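# Fold a napkin diagonally into a flat triangle

## Task

Fold the napkin along one diagonal so that one corner lies on the opposite corner, giving a flat, low triangle whose three points are fully spread out and lie away from the fold line. The two matched corners must coincide to within about a thumb's width. The whole napkin must rest on the table, clear of every arm base and its mounting hardware, and it must stay folded without the robot holding it. The carried corner may be set down or dropped into place. The attempt fails if the napkin comes free of a gripper while that gripper is travelling sideways fast enough to throw it, even if the other gripper catches it. At the end both arms, hands included, should hang in free air touching nothing once the scene has settled.

## Robot and tools

Robot: two arms, left_arm and right_arm, each ending in a two-finger gripper. There are six cameras: cam_head_left, cam_head_right, cam_high, cam_low (504x504) and cam_left_wrist, cam_right_wrist (616x616). Results list their images in that order.

Scene frame: the state line (left_arm: ... | right_arm: ...) reports each gripper's end_effector_position in metres and end_effector_quat_wxyz, all in one shared frame. Its origin sits on the table surface midway between the arms, +z is up, +x points out across the table, and left_arm is the one on the +y side. The names left and right do not correspond to image sides. Printed positions can be somewhat wrong, especially with the arm stretched far.

Gripper frame: fingers extend along the gripper's +z axis and close along its y axis. The reported position is the point between the pads, roughly 1 cm short of the fingertips.

execute_actions(actions): actions is a list of actions; each action is a list of up to 15 rows; each row is one flat list of 14 numbers, each in [-1, 1], covering both arms even if only one moves. Order: left_arm dx, dy, dz, rx, ry, rz, opening, then right_arm dx, dy, dz, rx, ry, rz, opening. Each row lasts one control step (1/30 s); an action is 15 steps, and a short table repeats its final row. dx..rz are an offset from that gripper's measured pose at the start of the action (for a call's first action, the last pose a result reported), expressed in the gripper's own axes, not the scene frame. Every row is relative to that same start pose, not to the row before. Scale: 1.0 = 0.6 m for dx, dy, dz and 180 degrees for the rotation; rx, ry, rz form a single rotation vector. Opening is absolute, not an offset: +1 fully open (0.094 m), -1 closed. An empty list just returns state and images.

move(target, speed, blocking): target is one 14-number row laid out as above, offsets measured from the pose in the latest result that shows one; each gripper travels in a straight line toward it and both finish together, over 0.5 to 10 s (longer paths are cut off at 10 s). Openings are sent when the move begins. speed is the top path speed in m/s, 0.002 to 0.5, default 0.25; rotation is capped at twice that in rad/s. Paths ignore obstacles and the other arm, and the gripper may lag, drift, or exceed speed, particularly near full reach. Faster contact and targets set deeper past a surface mean harder pushes. The result adds a move: line giving the ending (done, off_target, moving, held, fault) and any limits: paced means the sent pose was clipped; held means a safety check blocked steps, after which the arm may surge faster than speed. An ending naming one arm means the other finished at rest. Each gripper's distance from its target is also given. blocking=false returns after 0.5 s while the arm keeps going; poll with wait(0), and use wait or stop before sending new rows or moves.

wait(seconds): 0 to 10; lets the scene run with the last commands held; returns early if a running move ends. stop(): brakes a running move (needs braking room; fingers keep moving). zoom_image(camera, region): region [x0, y0, x1, y1] in pixels of that camera's latest image, top-left origin, at most 504x504. finished_scene(scene): pass the current scene's integer number; irreversible; it reports success and gives the next task if any. Replying without any tool call ends everything.

Control behaviour: each step, the commanded pose is limited to 70 mm and 16 degrees from the measured pose, then solved by damped inverse kinematics with position favoured over orientation. Large offsets therefore need several actions; after an action the arm continues at most to its last clipped pose. Hand target lines show where the controller is now steering. Arms tend to finish a centimetre or more low and zero offsets let them sag further; to hold an arm still, send the correction back to its desired pose in the first call of a reply and zeros afterward, aiming higher if it still sags. Elbows never fully straighten. Joint limits (rad): waist -2.618 to 3.054, shoulder 0 to 3.142, elbow 0 to 3.142, wrist pitch -1.571 to 1.571, wrist yaw -1.571 to 1.571, wrist roll -2.094 to 2.094. A pose unreachable line means the clearance check altered or blocked that arm's command. Action results also list step positions, with HELD plus an arm label where that arm was held back.

Gripping: grip_measured reports finger opening on the command scale (the last Joint positions value is metres). Readings may be off by about 1 mm per gripper, consistently. To hold the napkin, command roughly 0.03 below grip_measured; thin cloth gets weaker grip force. Pads may spike in force at first contact.

Cautions: the robot keeps running while you think, holding the last command. Holding loads heats motors: MOTOR HOT from 75 °C, a 10 s arm stop at 90 °C, and at 100 °C the arm goes limp and falls; these appear as OVER-TEMPERATURE FAULT lines. Avoid arm-to-arm collisions, drops, slips, slams and pressing hard into the table. Never release the napkin while the gripper is moving sideways quickly. Finish with both grippers lifted clear, touching nothing, and let the scene settle before calling finished_scene.

Each tool is called after ">>>" by a JSON object that holds its "method" and its "body", one argument or row to a line.

## Session

>>> {"method": "execute_actions", "body": {
  "actions": []
}}

Scene clock: 0.00 s.
left_arm: end_effector_position=(+0.3507, +0.0908, +0.1414) grip_measured=-0.985 end_effector_quat_wxyz=(+0.295, +0.307, +0.898, -0.110) | right_arm: end_effector_position=(+0.3560, -0.2456, +0.4034) grip_measured=+1.000 end_effector_quat_wxyz=(+0.701, -0.042, +0.710, +0.049)
Joint positions: left_arm=[-0.51   1.692  1.292 -0.533  0.061  0.054  0.001] | right_arm=[-0.011  1.053  1.046 -0.004  0.001  0.011  0.094]
Joint velocities: left_arm=[-0.007 -0.022 -0.012 -0.007 -0.037 -0.051  0.   ] | right_arm=[-0.002 -0.002 -0.007  0.051 -0.051  0.007  0.   ]
Motor temperatures (°C, as the motors report them): left_arm=[29 29 27 26 27 29] | right_arm=[27 26 29 27 28 25]
Hand target (left_arm): +0.350, +0.091, +0.143; +0.294, +0.307, +0.898, -0.110
Hand target (right_arm): +0.354, -0.246, +0.404; +0.700, -0.042, +0.711, +0.049

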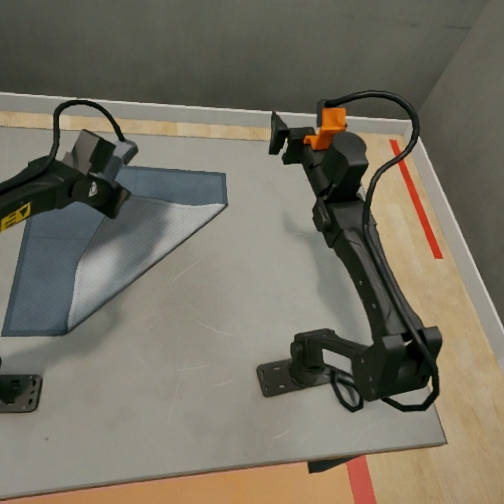

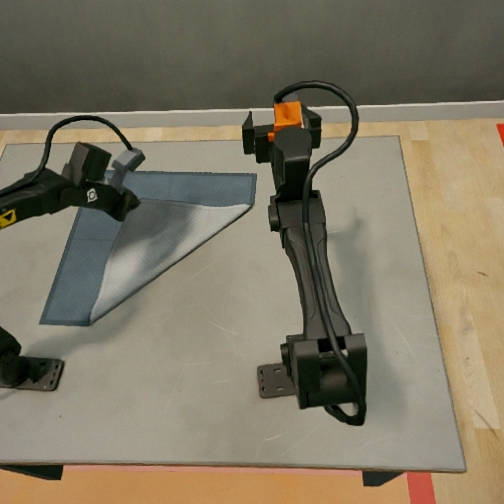

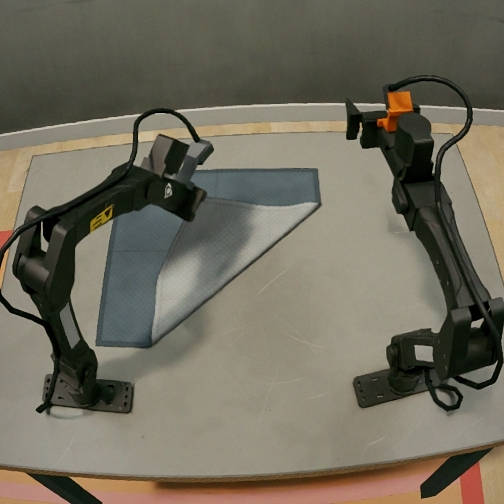

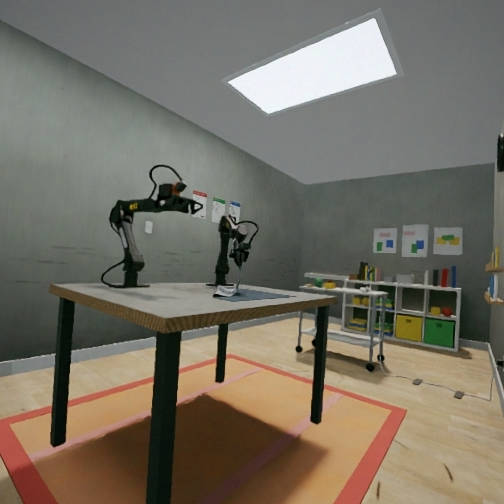

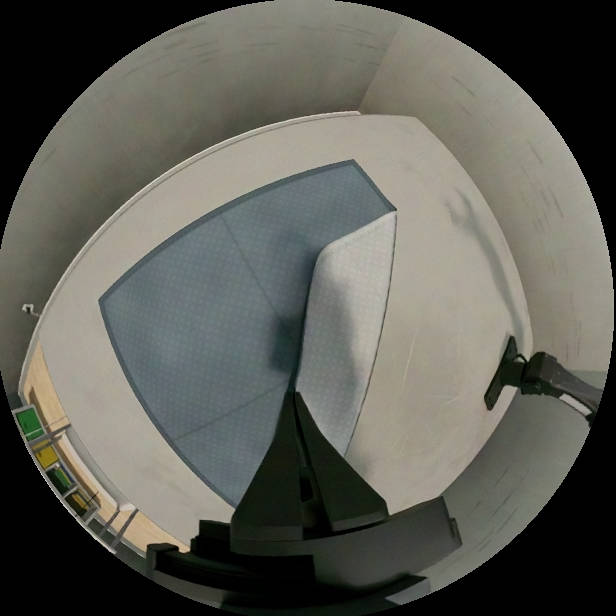

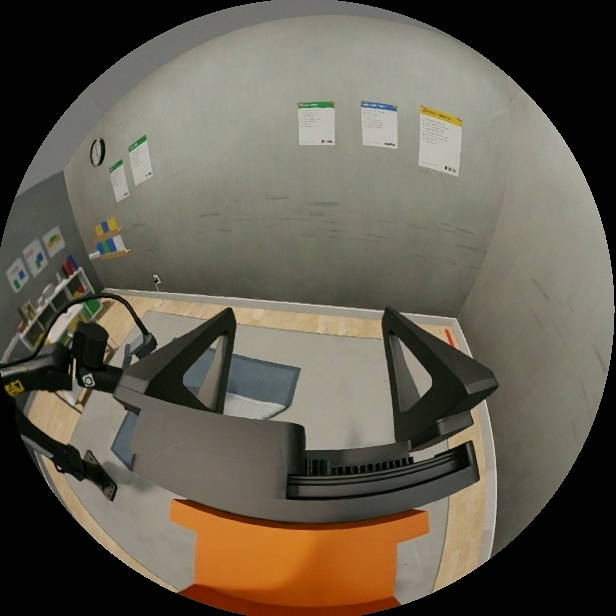

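>>> {"method": "move", "body": {
  "target": [0.072,0.24,0.067,0,0,0,-1,0,0,0,0,0,0,1],
  "speed": 0.12
}}

Scene clock: 10.80 s.
left_arm: end_effector_position=(+0.4263, +0.2138, +0.0784) grip_measured=-0.985 end_effector_quat_wxyz=(+0.285, +0.301, +0.904, -0.105) | right_arm: end_effector_position=(+0.3560, -0.2456, +0.4039) grip_measured=+1.000 end_effector_quat_wxyz=(+0.702, -0.041, +0.709, +0.049)
Joint positions: left_arm=[-0.114  1.865  1.268 -0.412  0.273  0.375  0.001] | right_arm=[-0.011  1.053  1.046 -0.002  0.001  0.011  0.094]
Joint velocities: left_arm=[ 0.012 -0.017  0.007  0.022 -0.007  0.007 -0.001] | right_arm=[ 0.012 -0.007  0.002 -0.051  0.022 -0.066  0.   ]
Motor temperatures (°C, as the motors report them): left_arm=[29 30 28 27 27 29] | right_arm=[27 26 30 29 28 25]
Hand target (left_arm): +0.433, +0.210, +0.083; +0.296, +0.306, +0.898, -0.111
Hand target (right_arm): +0.356, -0.246, +0.403; +0.701, -0.042, +0.710, +0.049
Off the commanded pose (left_arm): 0.006 m, 2 deg.
Off the commanded pose (right_arm): 0.000 m, 0 deg.
move: done

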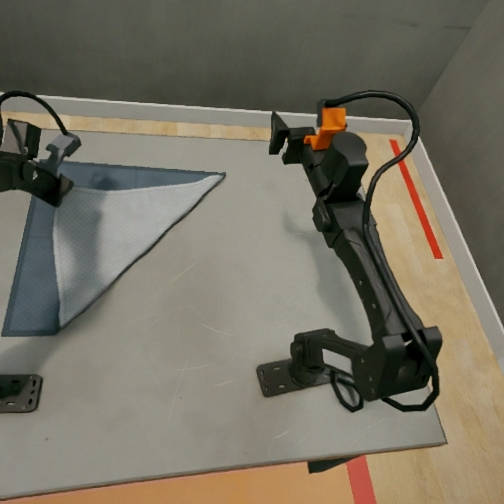

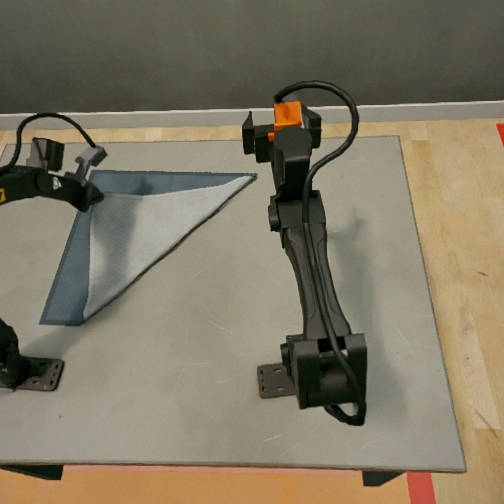

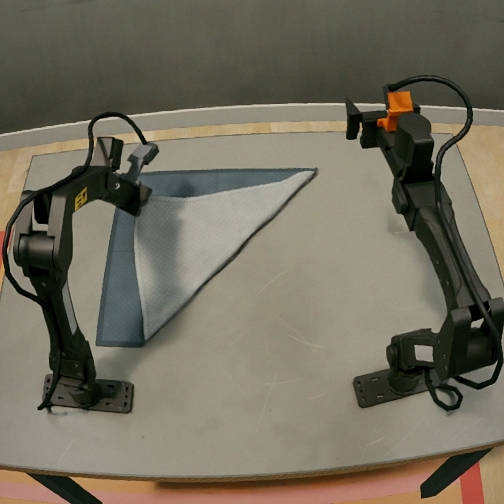

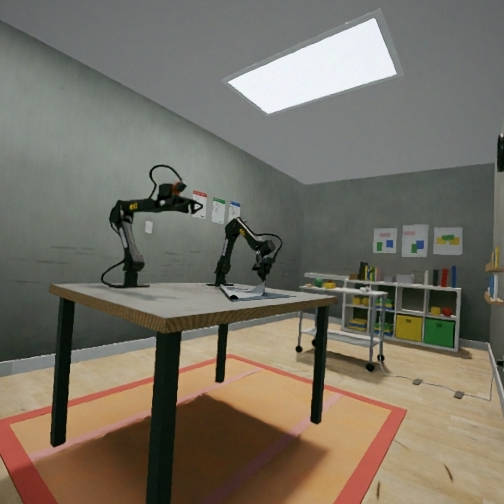

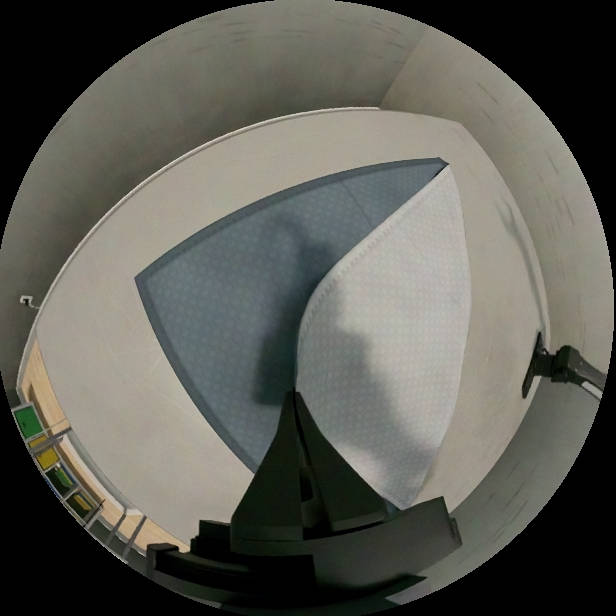

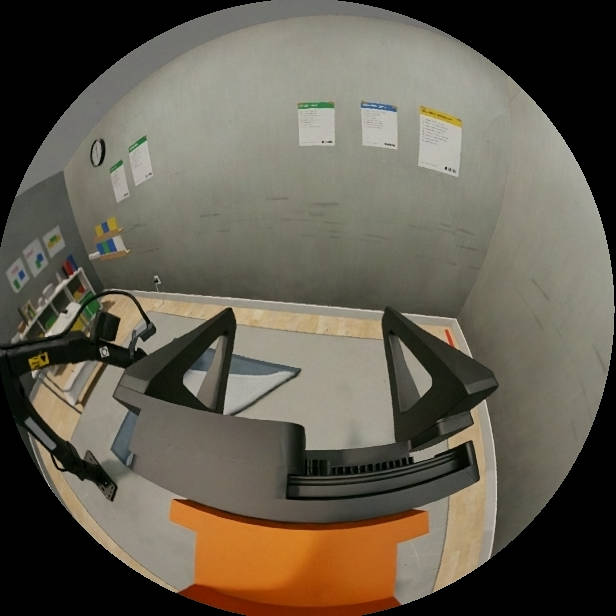

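>>> {"method": "move", "body": {
  "target": [-0.03,0.133,0.105,0,0,0,-1,0,0,0,0,0,0,1],
  "speed": 0.1
}}

Scene clock: 17.47 s.
left_arm: end_effector_position=(+0.5138, +0.2468, +0.0355) grip_measured=-0.985 end_effector_quat_wxyz=(+0.290, +0.297, +0.905, -0.096) | right_arm: end_effector_position=(+0.3560, -0.2456, +0.4045) grip_measured=+1.000 end_effector_quat_wxyz=(+0.703, -0.041, +0.708, +0.049)
Joint positions: left_arm=[-0.012  2.213  1.61  -0.42   0.309  0.46   0.001] | right_arm=[-0.011  1.053  1.046  0.001  0.001  0.011  0.094]
Joint velocities: left_arm=[ 0.007 -0.022 -0.002 -0.037  0.007  0.022  0.001] | right_arm=[-0.002 -0.007 -0.002  0.051 -0.037 -0.022  0.   ]
Motor temperatures (°C, as the motors report them): left_arm=[29 30 28 28 27 29] | right_arm=[27 26 30 31 28 25]
Hand target (left_arm): +0.515, +0.246, +0.037; +0.287, +0.300, +0.904, -0.105
Hand target (right_arm): +0.356, -0.246, +0.404; +0.702, -0.041, +0.709, +0.049
Off the commanded pose (left_arm): 0.001 m, 1 deg.
Off the commanded pose (right_arm): 0.001 m, 0 deg.
move: done

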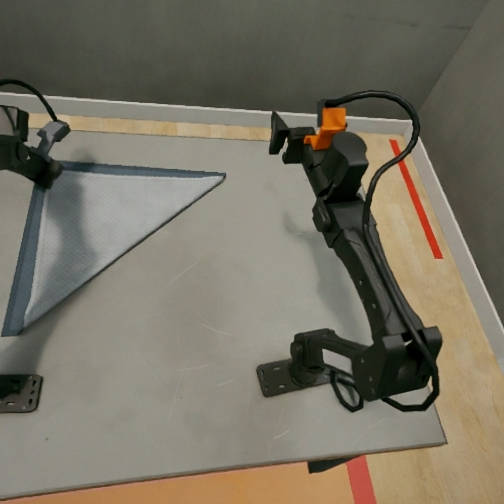

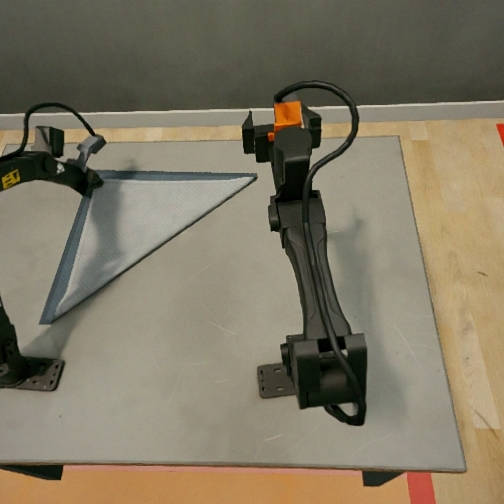

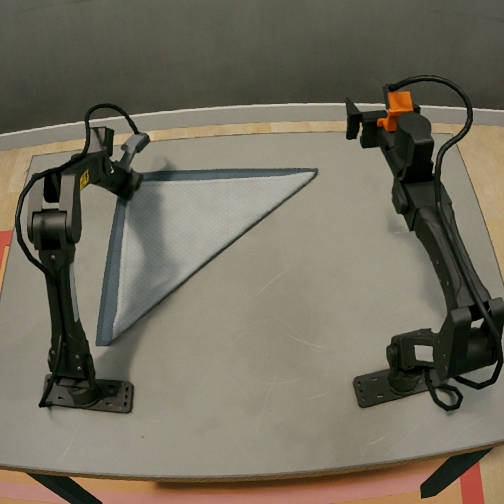

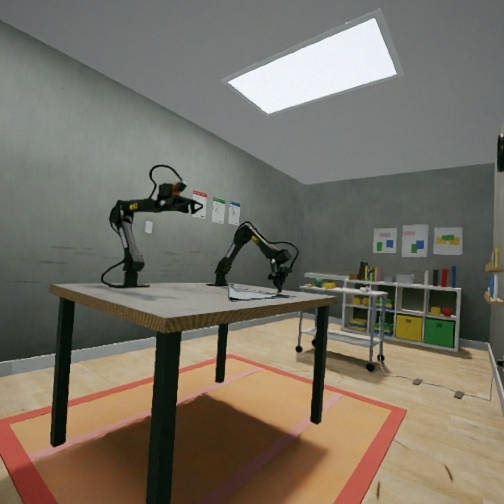

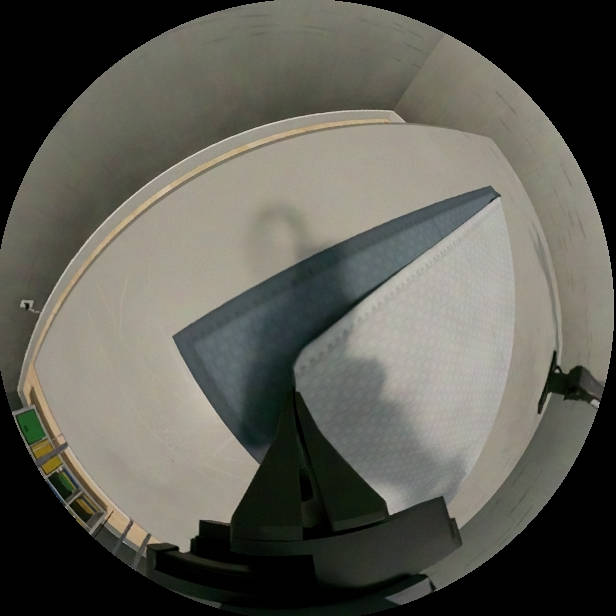

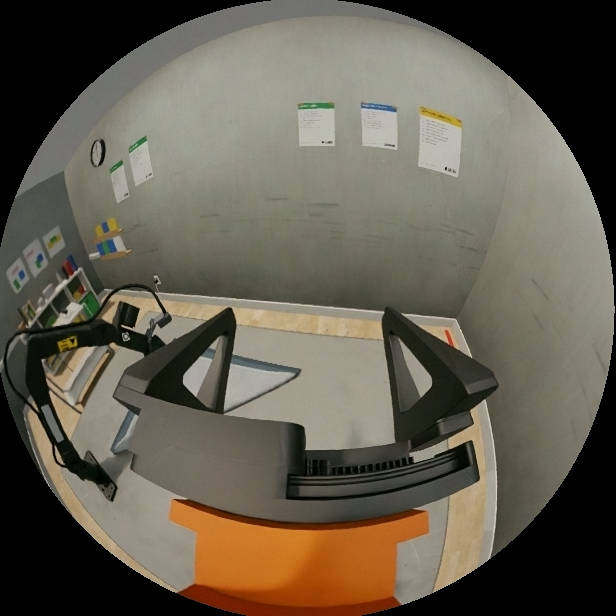

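>>> {"method": "move", "body": {
  "target": [-0.005,0.063,0.034,0,0,0,-1,0,0,0,0,0,0,1],
  "speed": 0.06
}}

Scene clock: 22.77 s.
left_arm: end_effector_position=(+0.5474, +0.2686, +0.0220) grip_measured=-0.985 end_effector_quat_wxyz=(+0.296, +0.294, +0.904, -0.087) | right_arm: end_effector_position=(+0.3560, -0.2456, +0.4049) grip_measured=+1.000 end_effector_quat_wxyz=(+0.704, -0.041, +0.708, +0.049)
Joint positions: left_arm=[ 0.034  2.343  1.773 -0.449  0.317  0.498  0.001] | right_arm=[-0.011  1.053  1.046  0.002  0.001  0.011  0.094]
Joint velocities: left_arm=[-0.002  0.022  0.007 -0.022  0.066  0.081  0.   ] | right_arm=[-0.002  0.022 -0.007 -0.022  0.051  0.007  0.   ]
Motor temperatures (°C, as the motors report them): left_arm=[29 31 29 28 27 29] | right_arm=[27 26 30 31 28 25]
Hand target (left_arm): +0.548, +0.269, +0.021; +0.291, +0.297, +0.905, -0.096
Hand target (right_arm): +0.356, -0.246, +0.404; +0.703, -0.041, +0.708, +0.049
Off the commanded pose (left_arm): 0.001 m, 1 deg.
Off the commanded pose (right_arm): 0.000 m, 0 deg.
move: done

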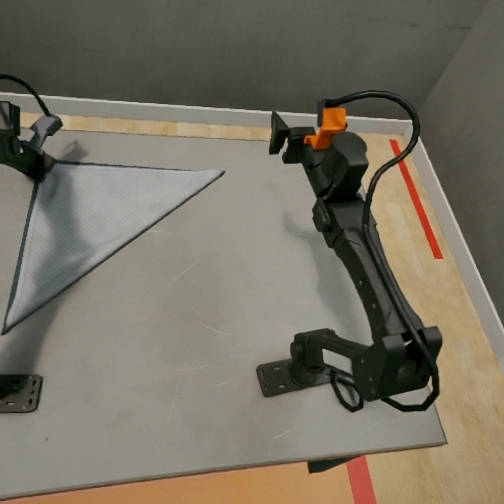

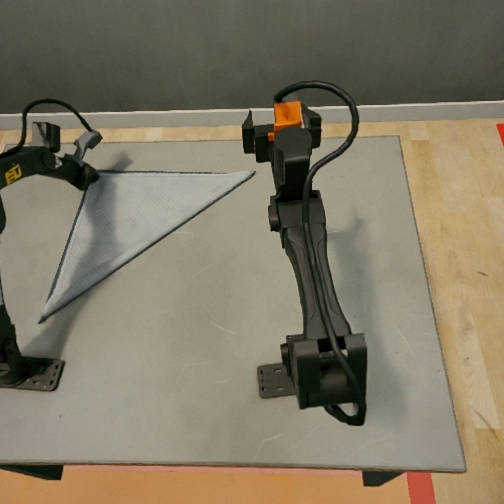

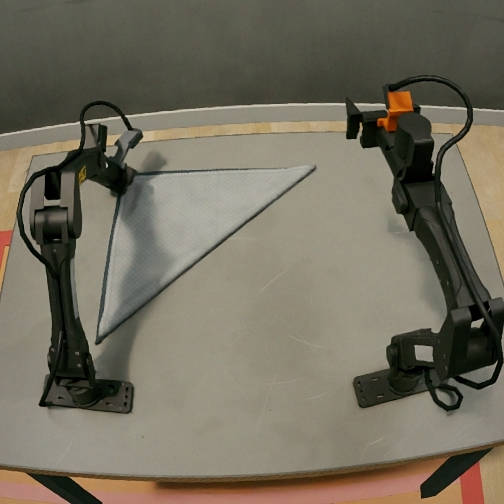

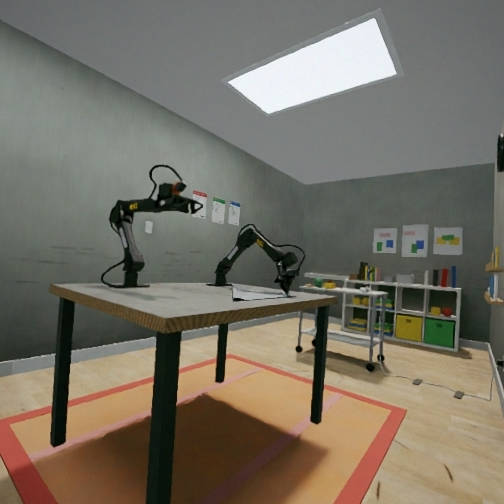

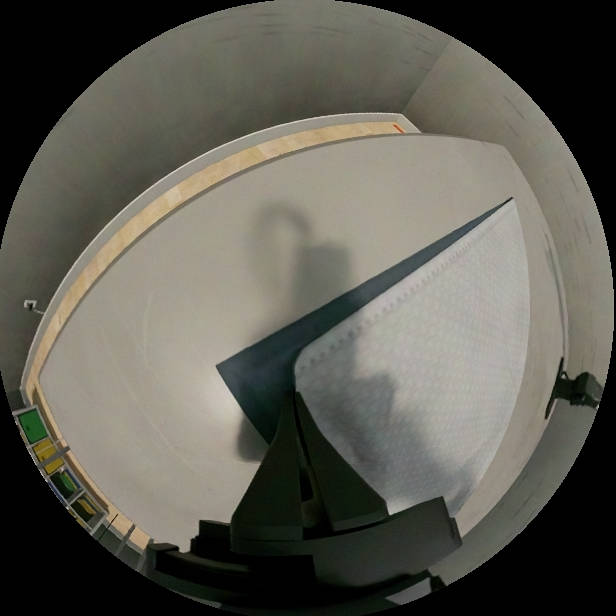

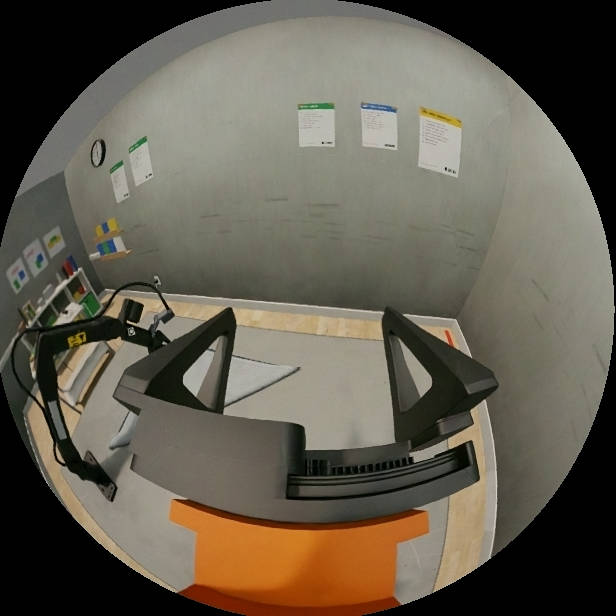

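Close; release partially, then back off along the finger axis.

>>> {"method": "move", "body": {
  "target": [0,0,0,0,0,0,-0.3,0,0,0,0,0,0,1]
}}

>>> {"method": "move", "body": {
  "target": [0,0,-0.2,0,0,0,-0.3,0,0,0,0,0,0,1],
  "speed": 0.08
}}

Scene clock: 32.73 s.
left_arm: end_effector_position=(+0.5469, +0.2685, +0.0219) grip_measured=-0.301 end_effector_quat_wxyz=(+0.295, +0.295, +0.904, -0.087) | right_arm: end_effector_position=(+0.3560, -0.2456, +0.4054) grip_measured=+1.000 end_effector_quat_wxyz=(+0.704, -0.041, +0.707, +0.049)
Joint positions: left_arm=[ 0.034  2.343  1.774 -0.452  0.318  0.5    0.033] | right_arm=[-0.011  1.053  1.046  0.004  0.001  0.011  0.094]
Joint velocities: left_arm=[-0.012 -0.007 -0.002  0.007 -0.007 -0.081  0.   ] | right_arm=[-0.007 -0.017  0.017 -0.095 -0.022 -0.022  0.   ]
Motor temperatures (°C, as the motors report them): left_arm=[29 32 29 28 27 29] | right_arm=[27 26 31 32 28 25]
Hand target (left_arm): +0.547, +0.269, +0.022; +0.296, +0.294, +0.904, -0.087
Hand target (right_arm): +0.356, -0.246, +0.405; +0.704, -0.041, +0.708, +0.049
Off the commanded pose (left_arm): 0.000 m, 0 deg.
Off the commanded pose (right_arm): 0.000 m, 0 deg.
move: done

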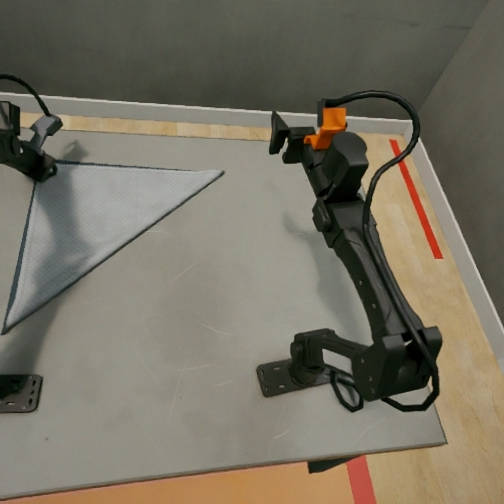

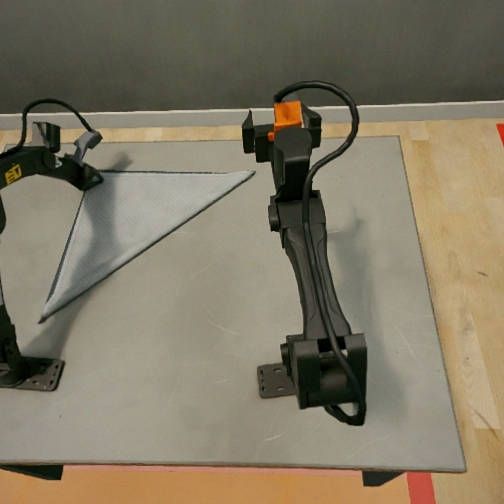

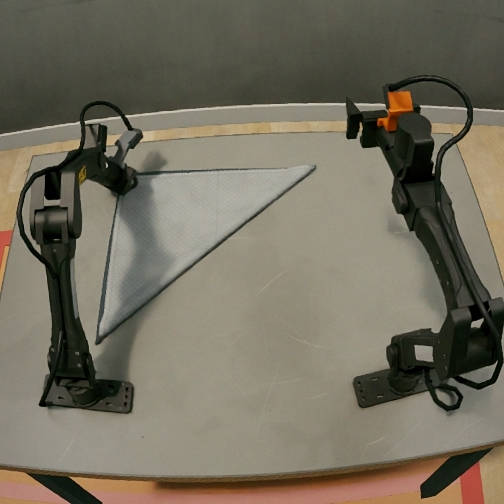

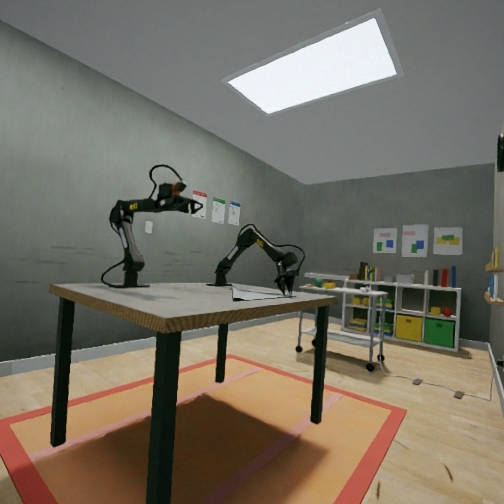

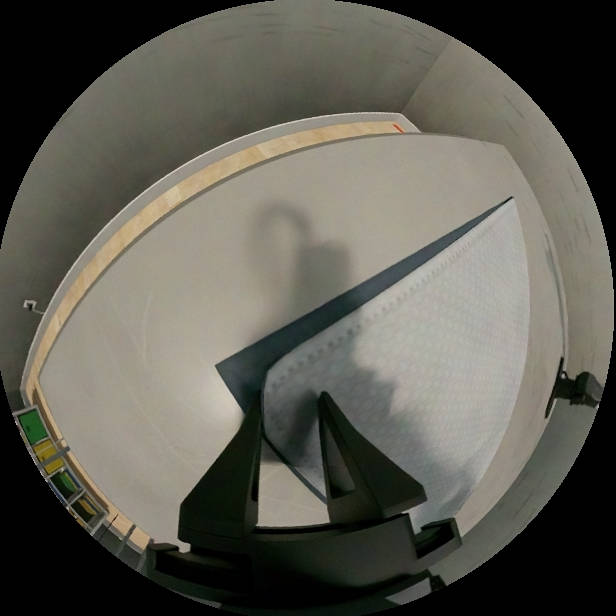

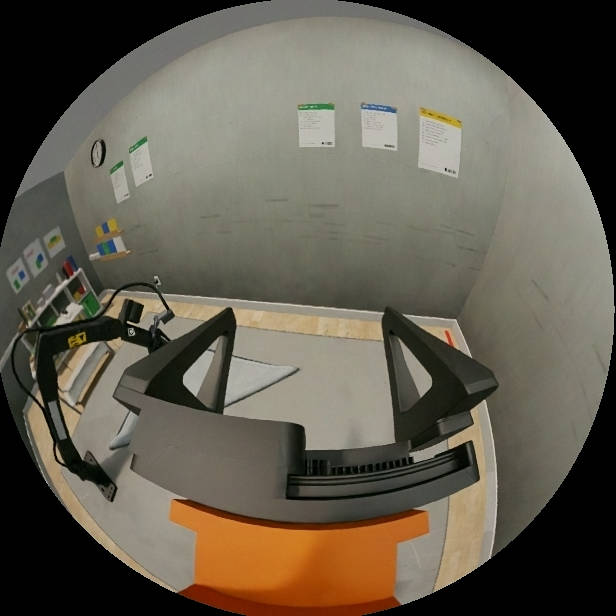

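Scene clock: 34.70 s.
left_arm: end_effector_position=(+0.5009, +0.3084, +0.1258) grip_measured=-0.301 end_effector_quat_wxyz=(+0.312, +0.295, +0.900, -0.074) | right_arm: end_effector_position=(+0.3560, -0.2456, +0.4060) grip_measured=+1.000 end_effector_quat_wxyz=(+0.705, -0.041, +0.706, +0.049)
Joint positions: left_arm=[ 0.115  2.038  1.689 -0.655  0.344  0.572  0.033] | right_arm=[-0.011  1.053  1.046  0.007  0.001  0.011  0.094]
Joint velocities: left_arm=[-0.002  0.017 -0.012  0.022 -0.037  0.051 -0.   ] | right_arm=[ 0.012 -0.012 -0.012  0.037 -0.022 -0.081  0.   ]
Motor temperatures (°C, as the motors report them): left_arm=[29 32 29 28 27 29] | right_arm=[27 26 31 32 28 25]
Hand target (left_arm): +0.489, +0.308, +0.120; +0.296, +0.295, +0.904, -0.088
Hand target (right_arm): +0.356, -0.246, +0.405; +0.704, -0.041, +0.707, +0.049
Off the commanded pose (left_arm): 0.014 m, 2 deg.
Off the commanded pose (right_arm): 0.001 m, 0 deg.
move: off_target (left_arm)

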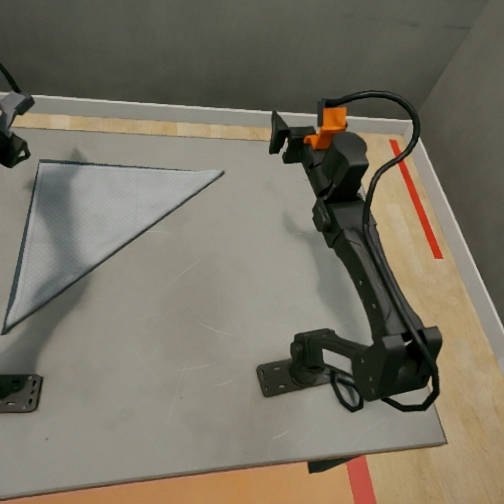

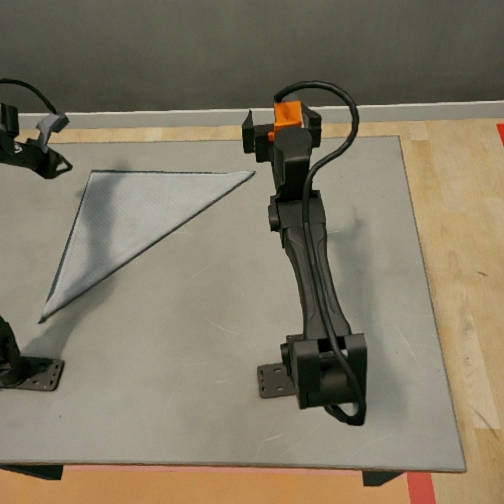

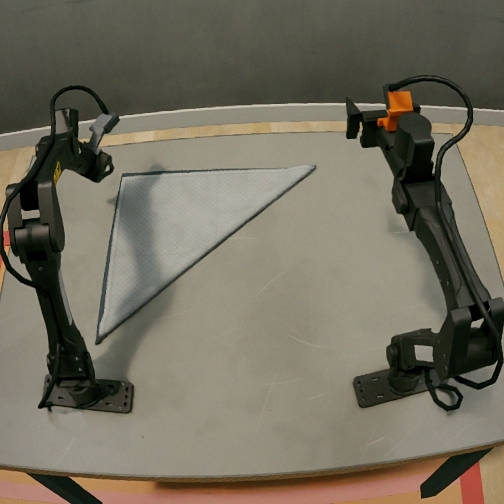

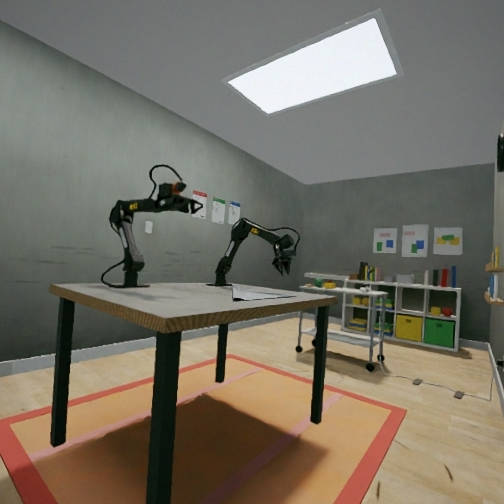

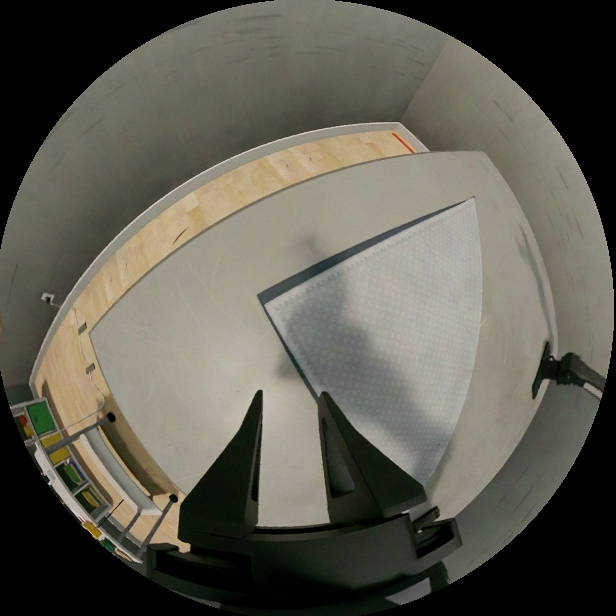

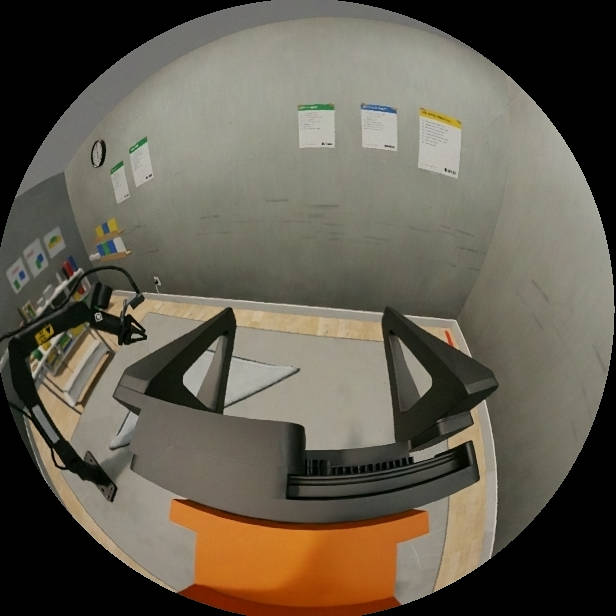

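>>> {"method": "finished_scene", "body": {
  "scene": 1
}}

The scene is finished: the task was done.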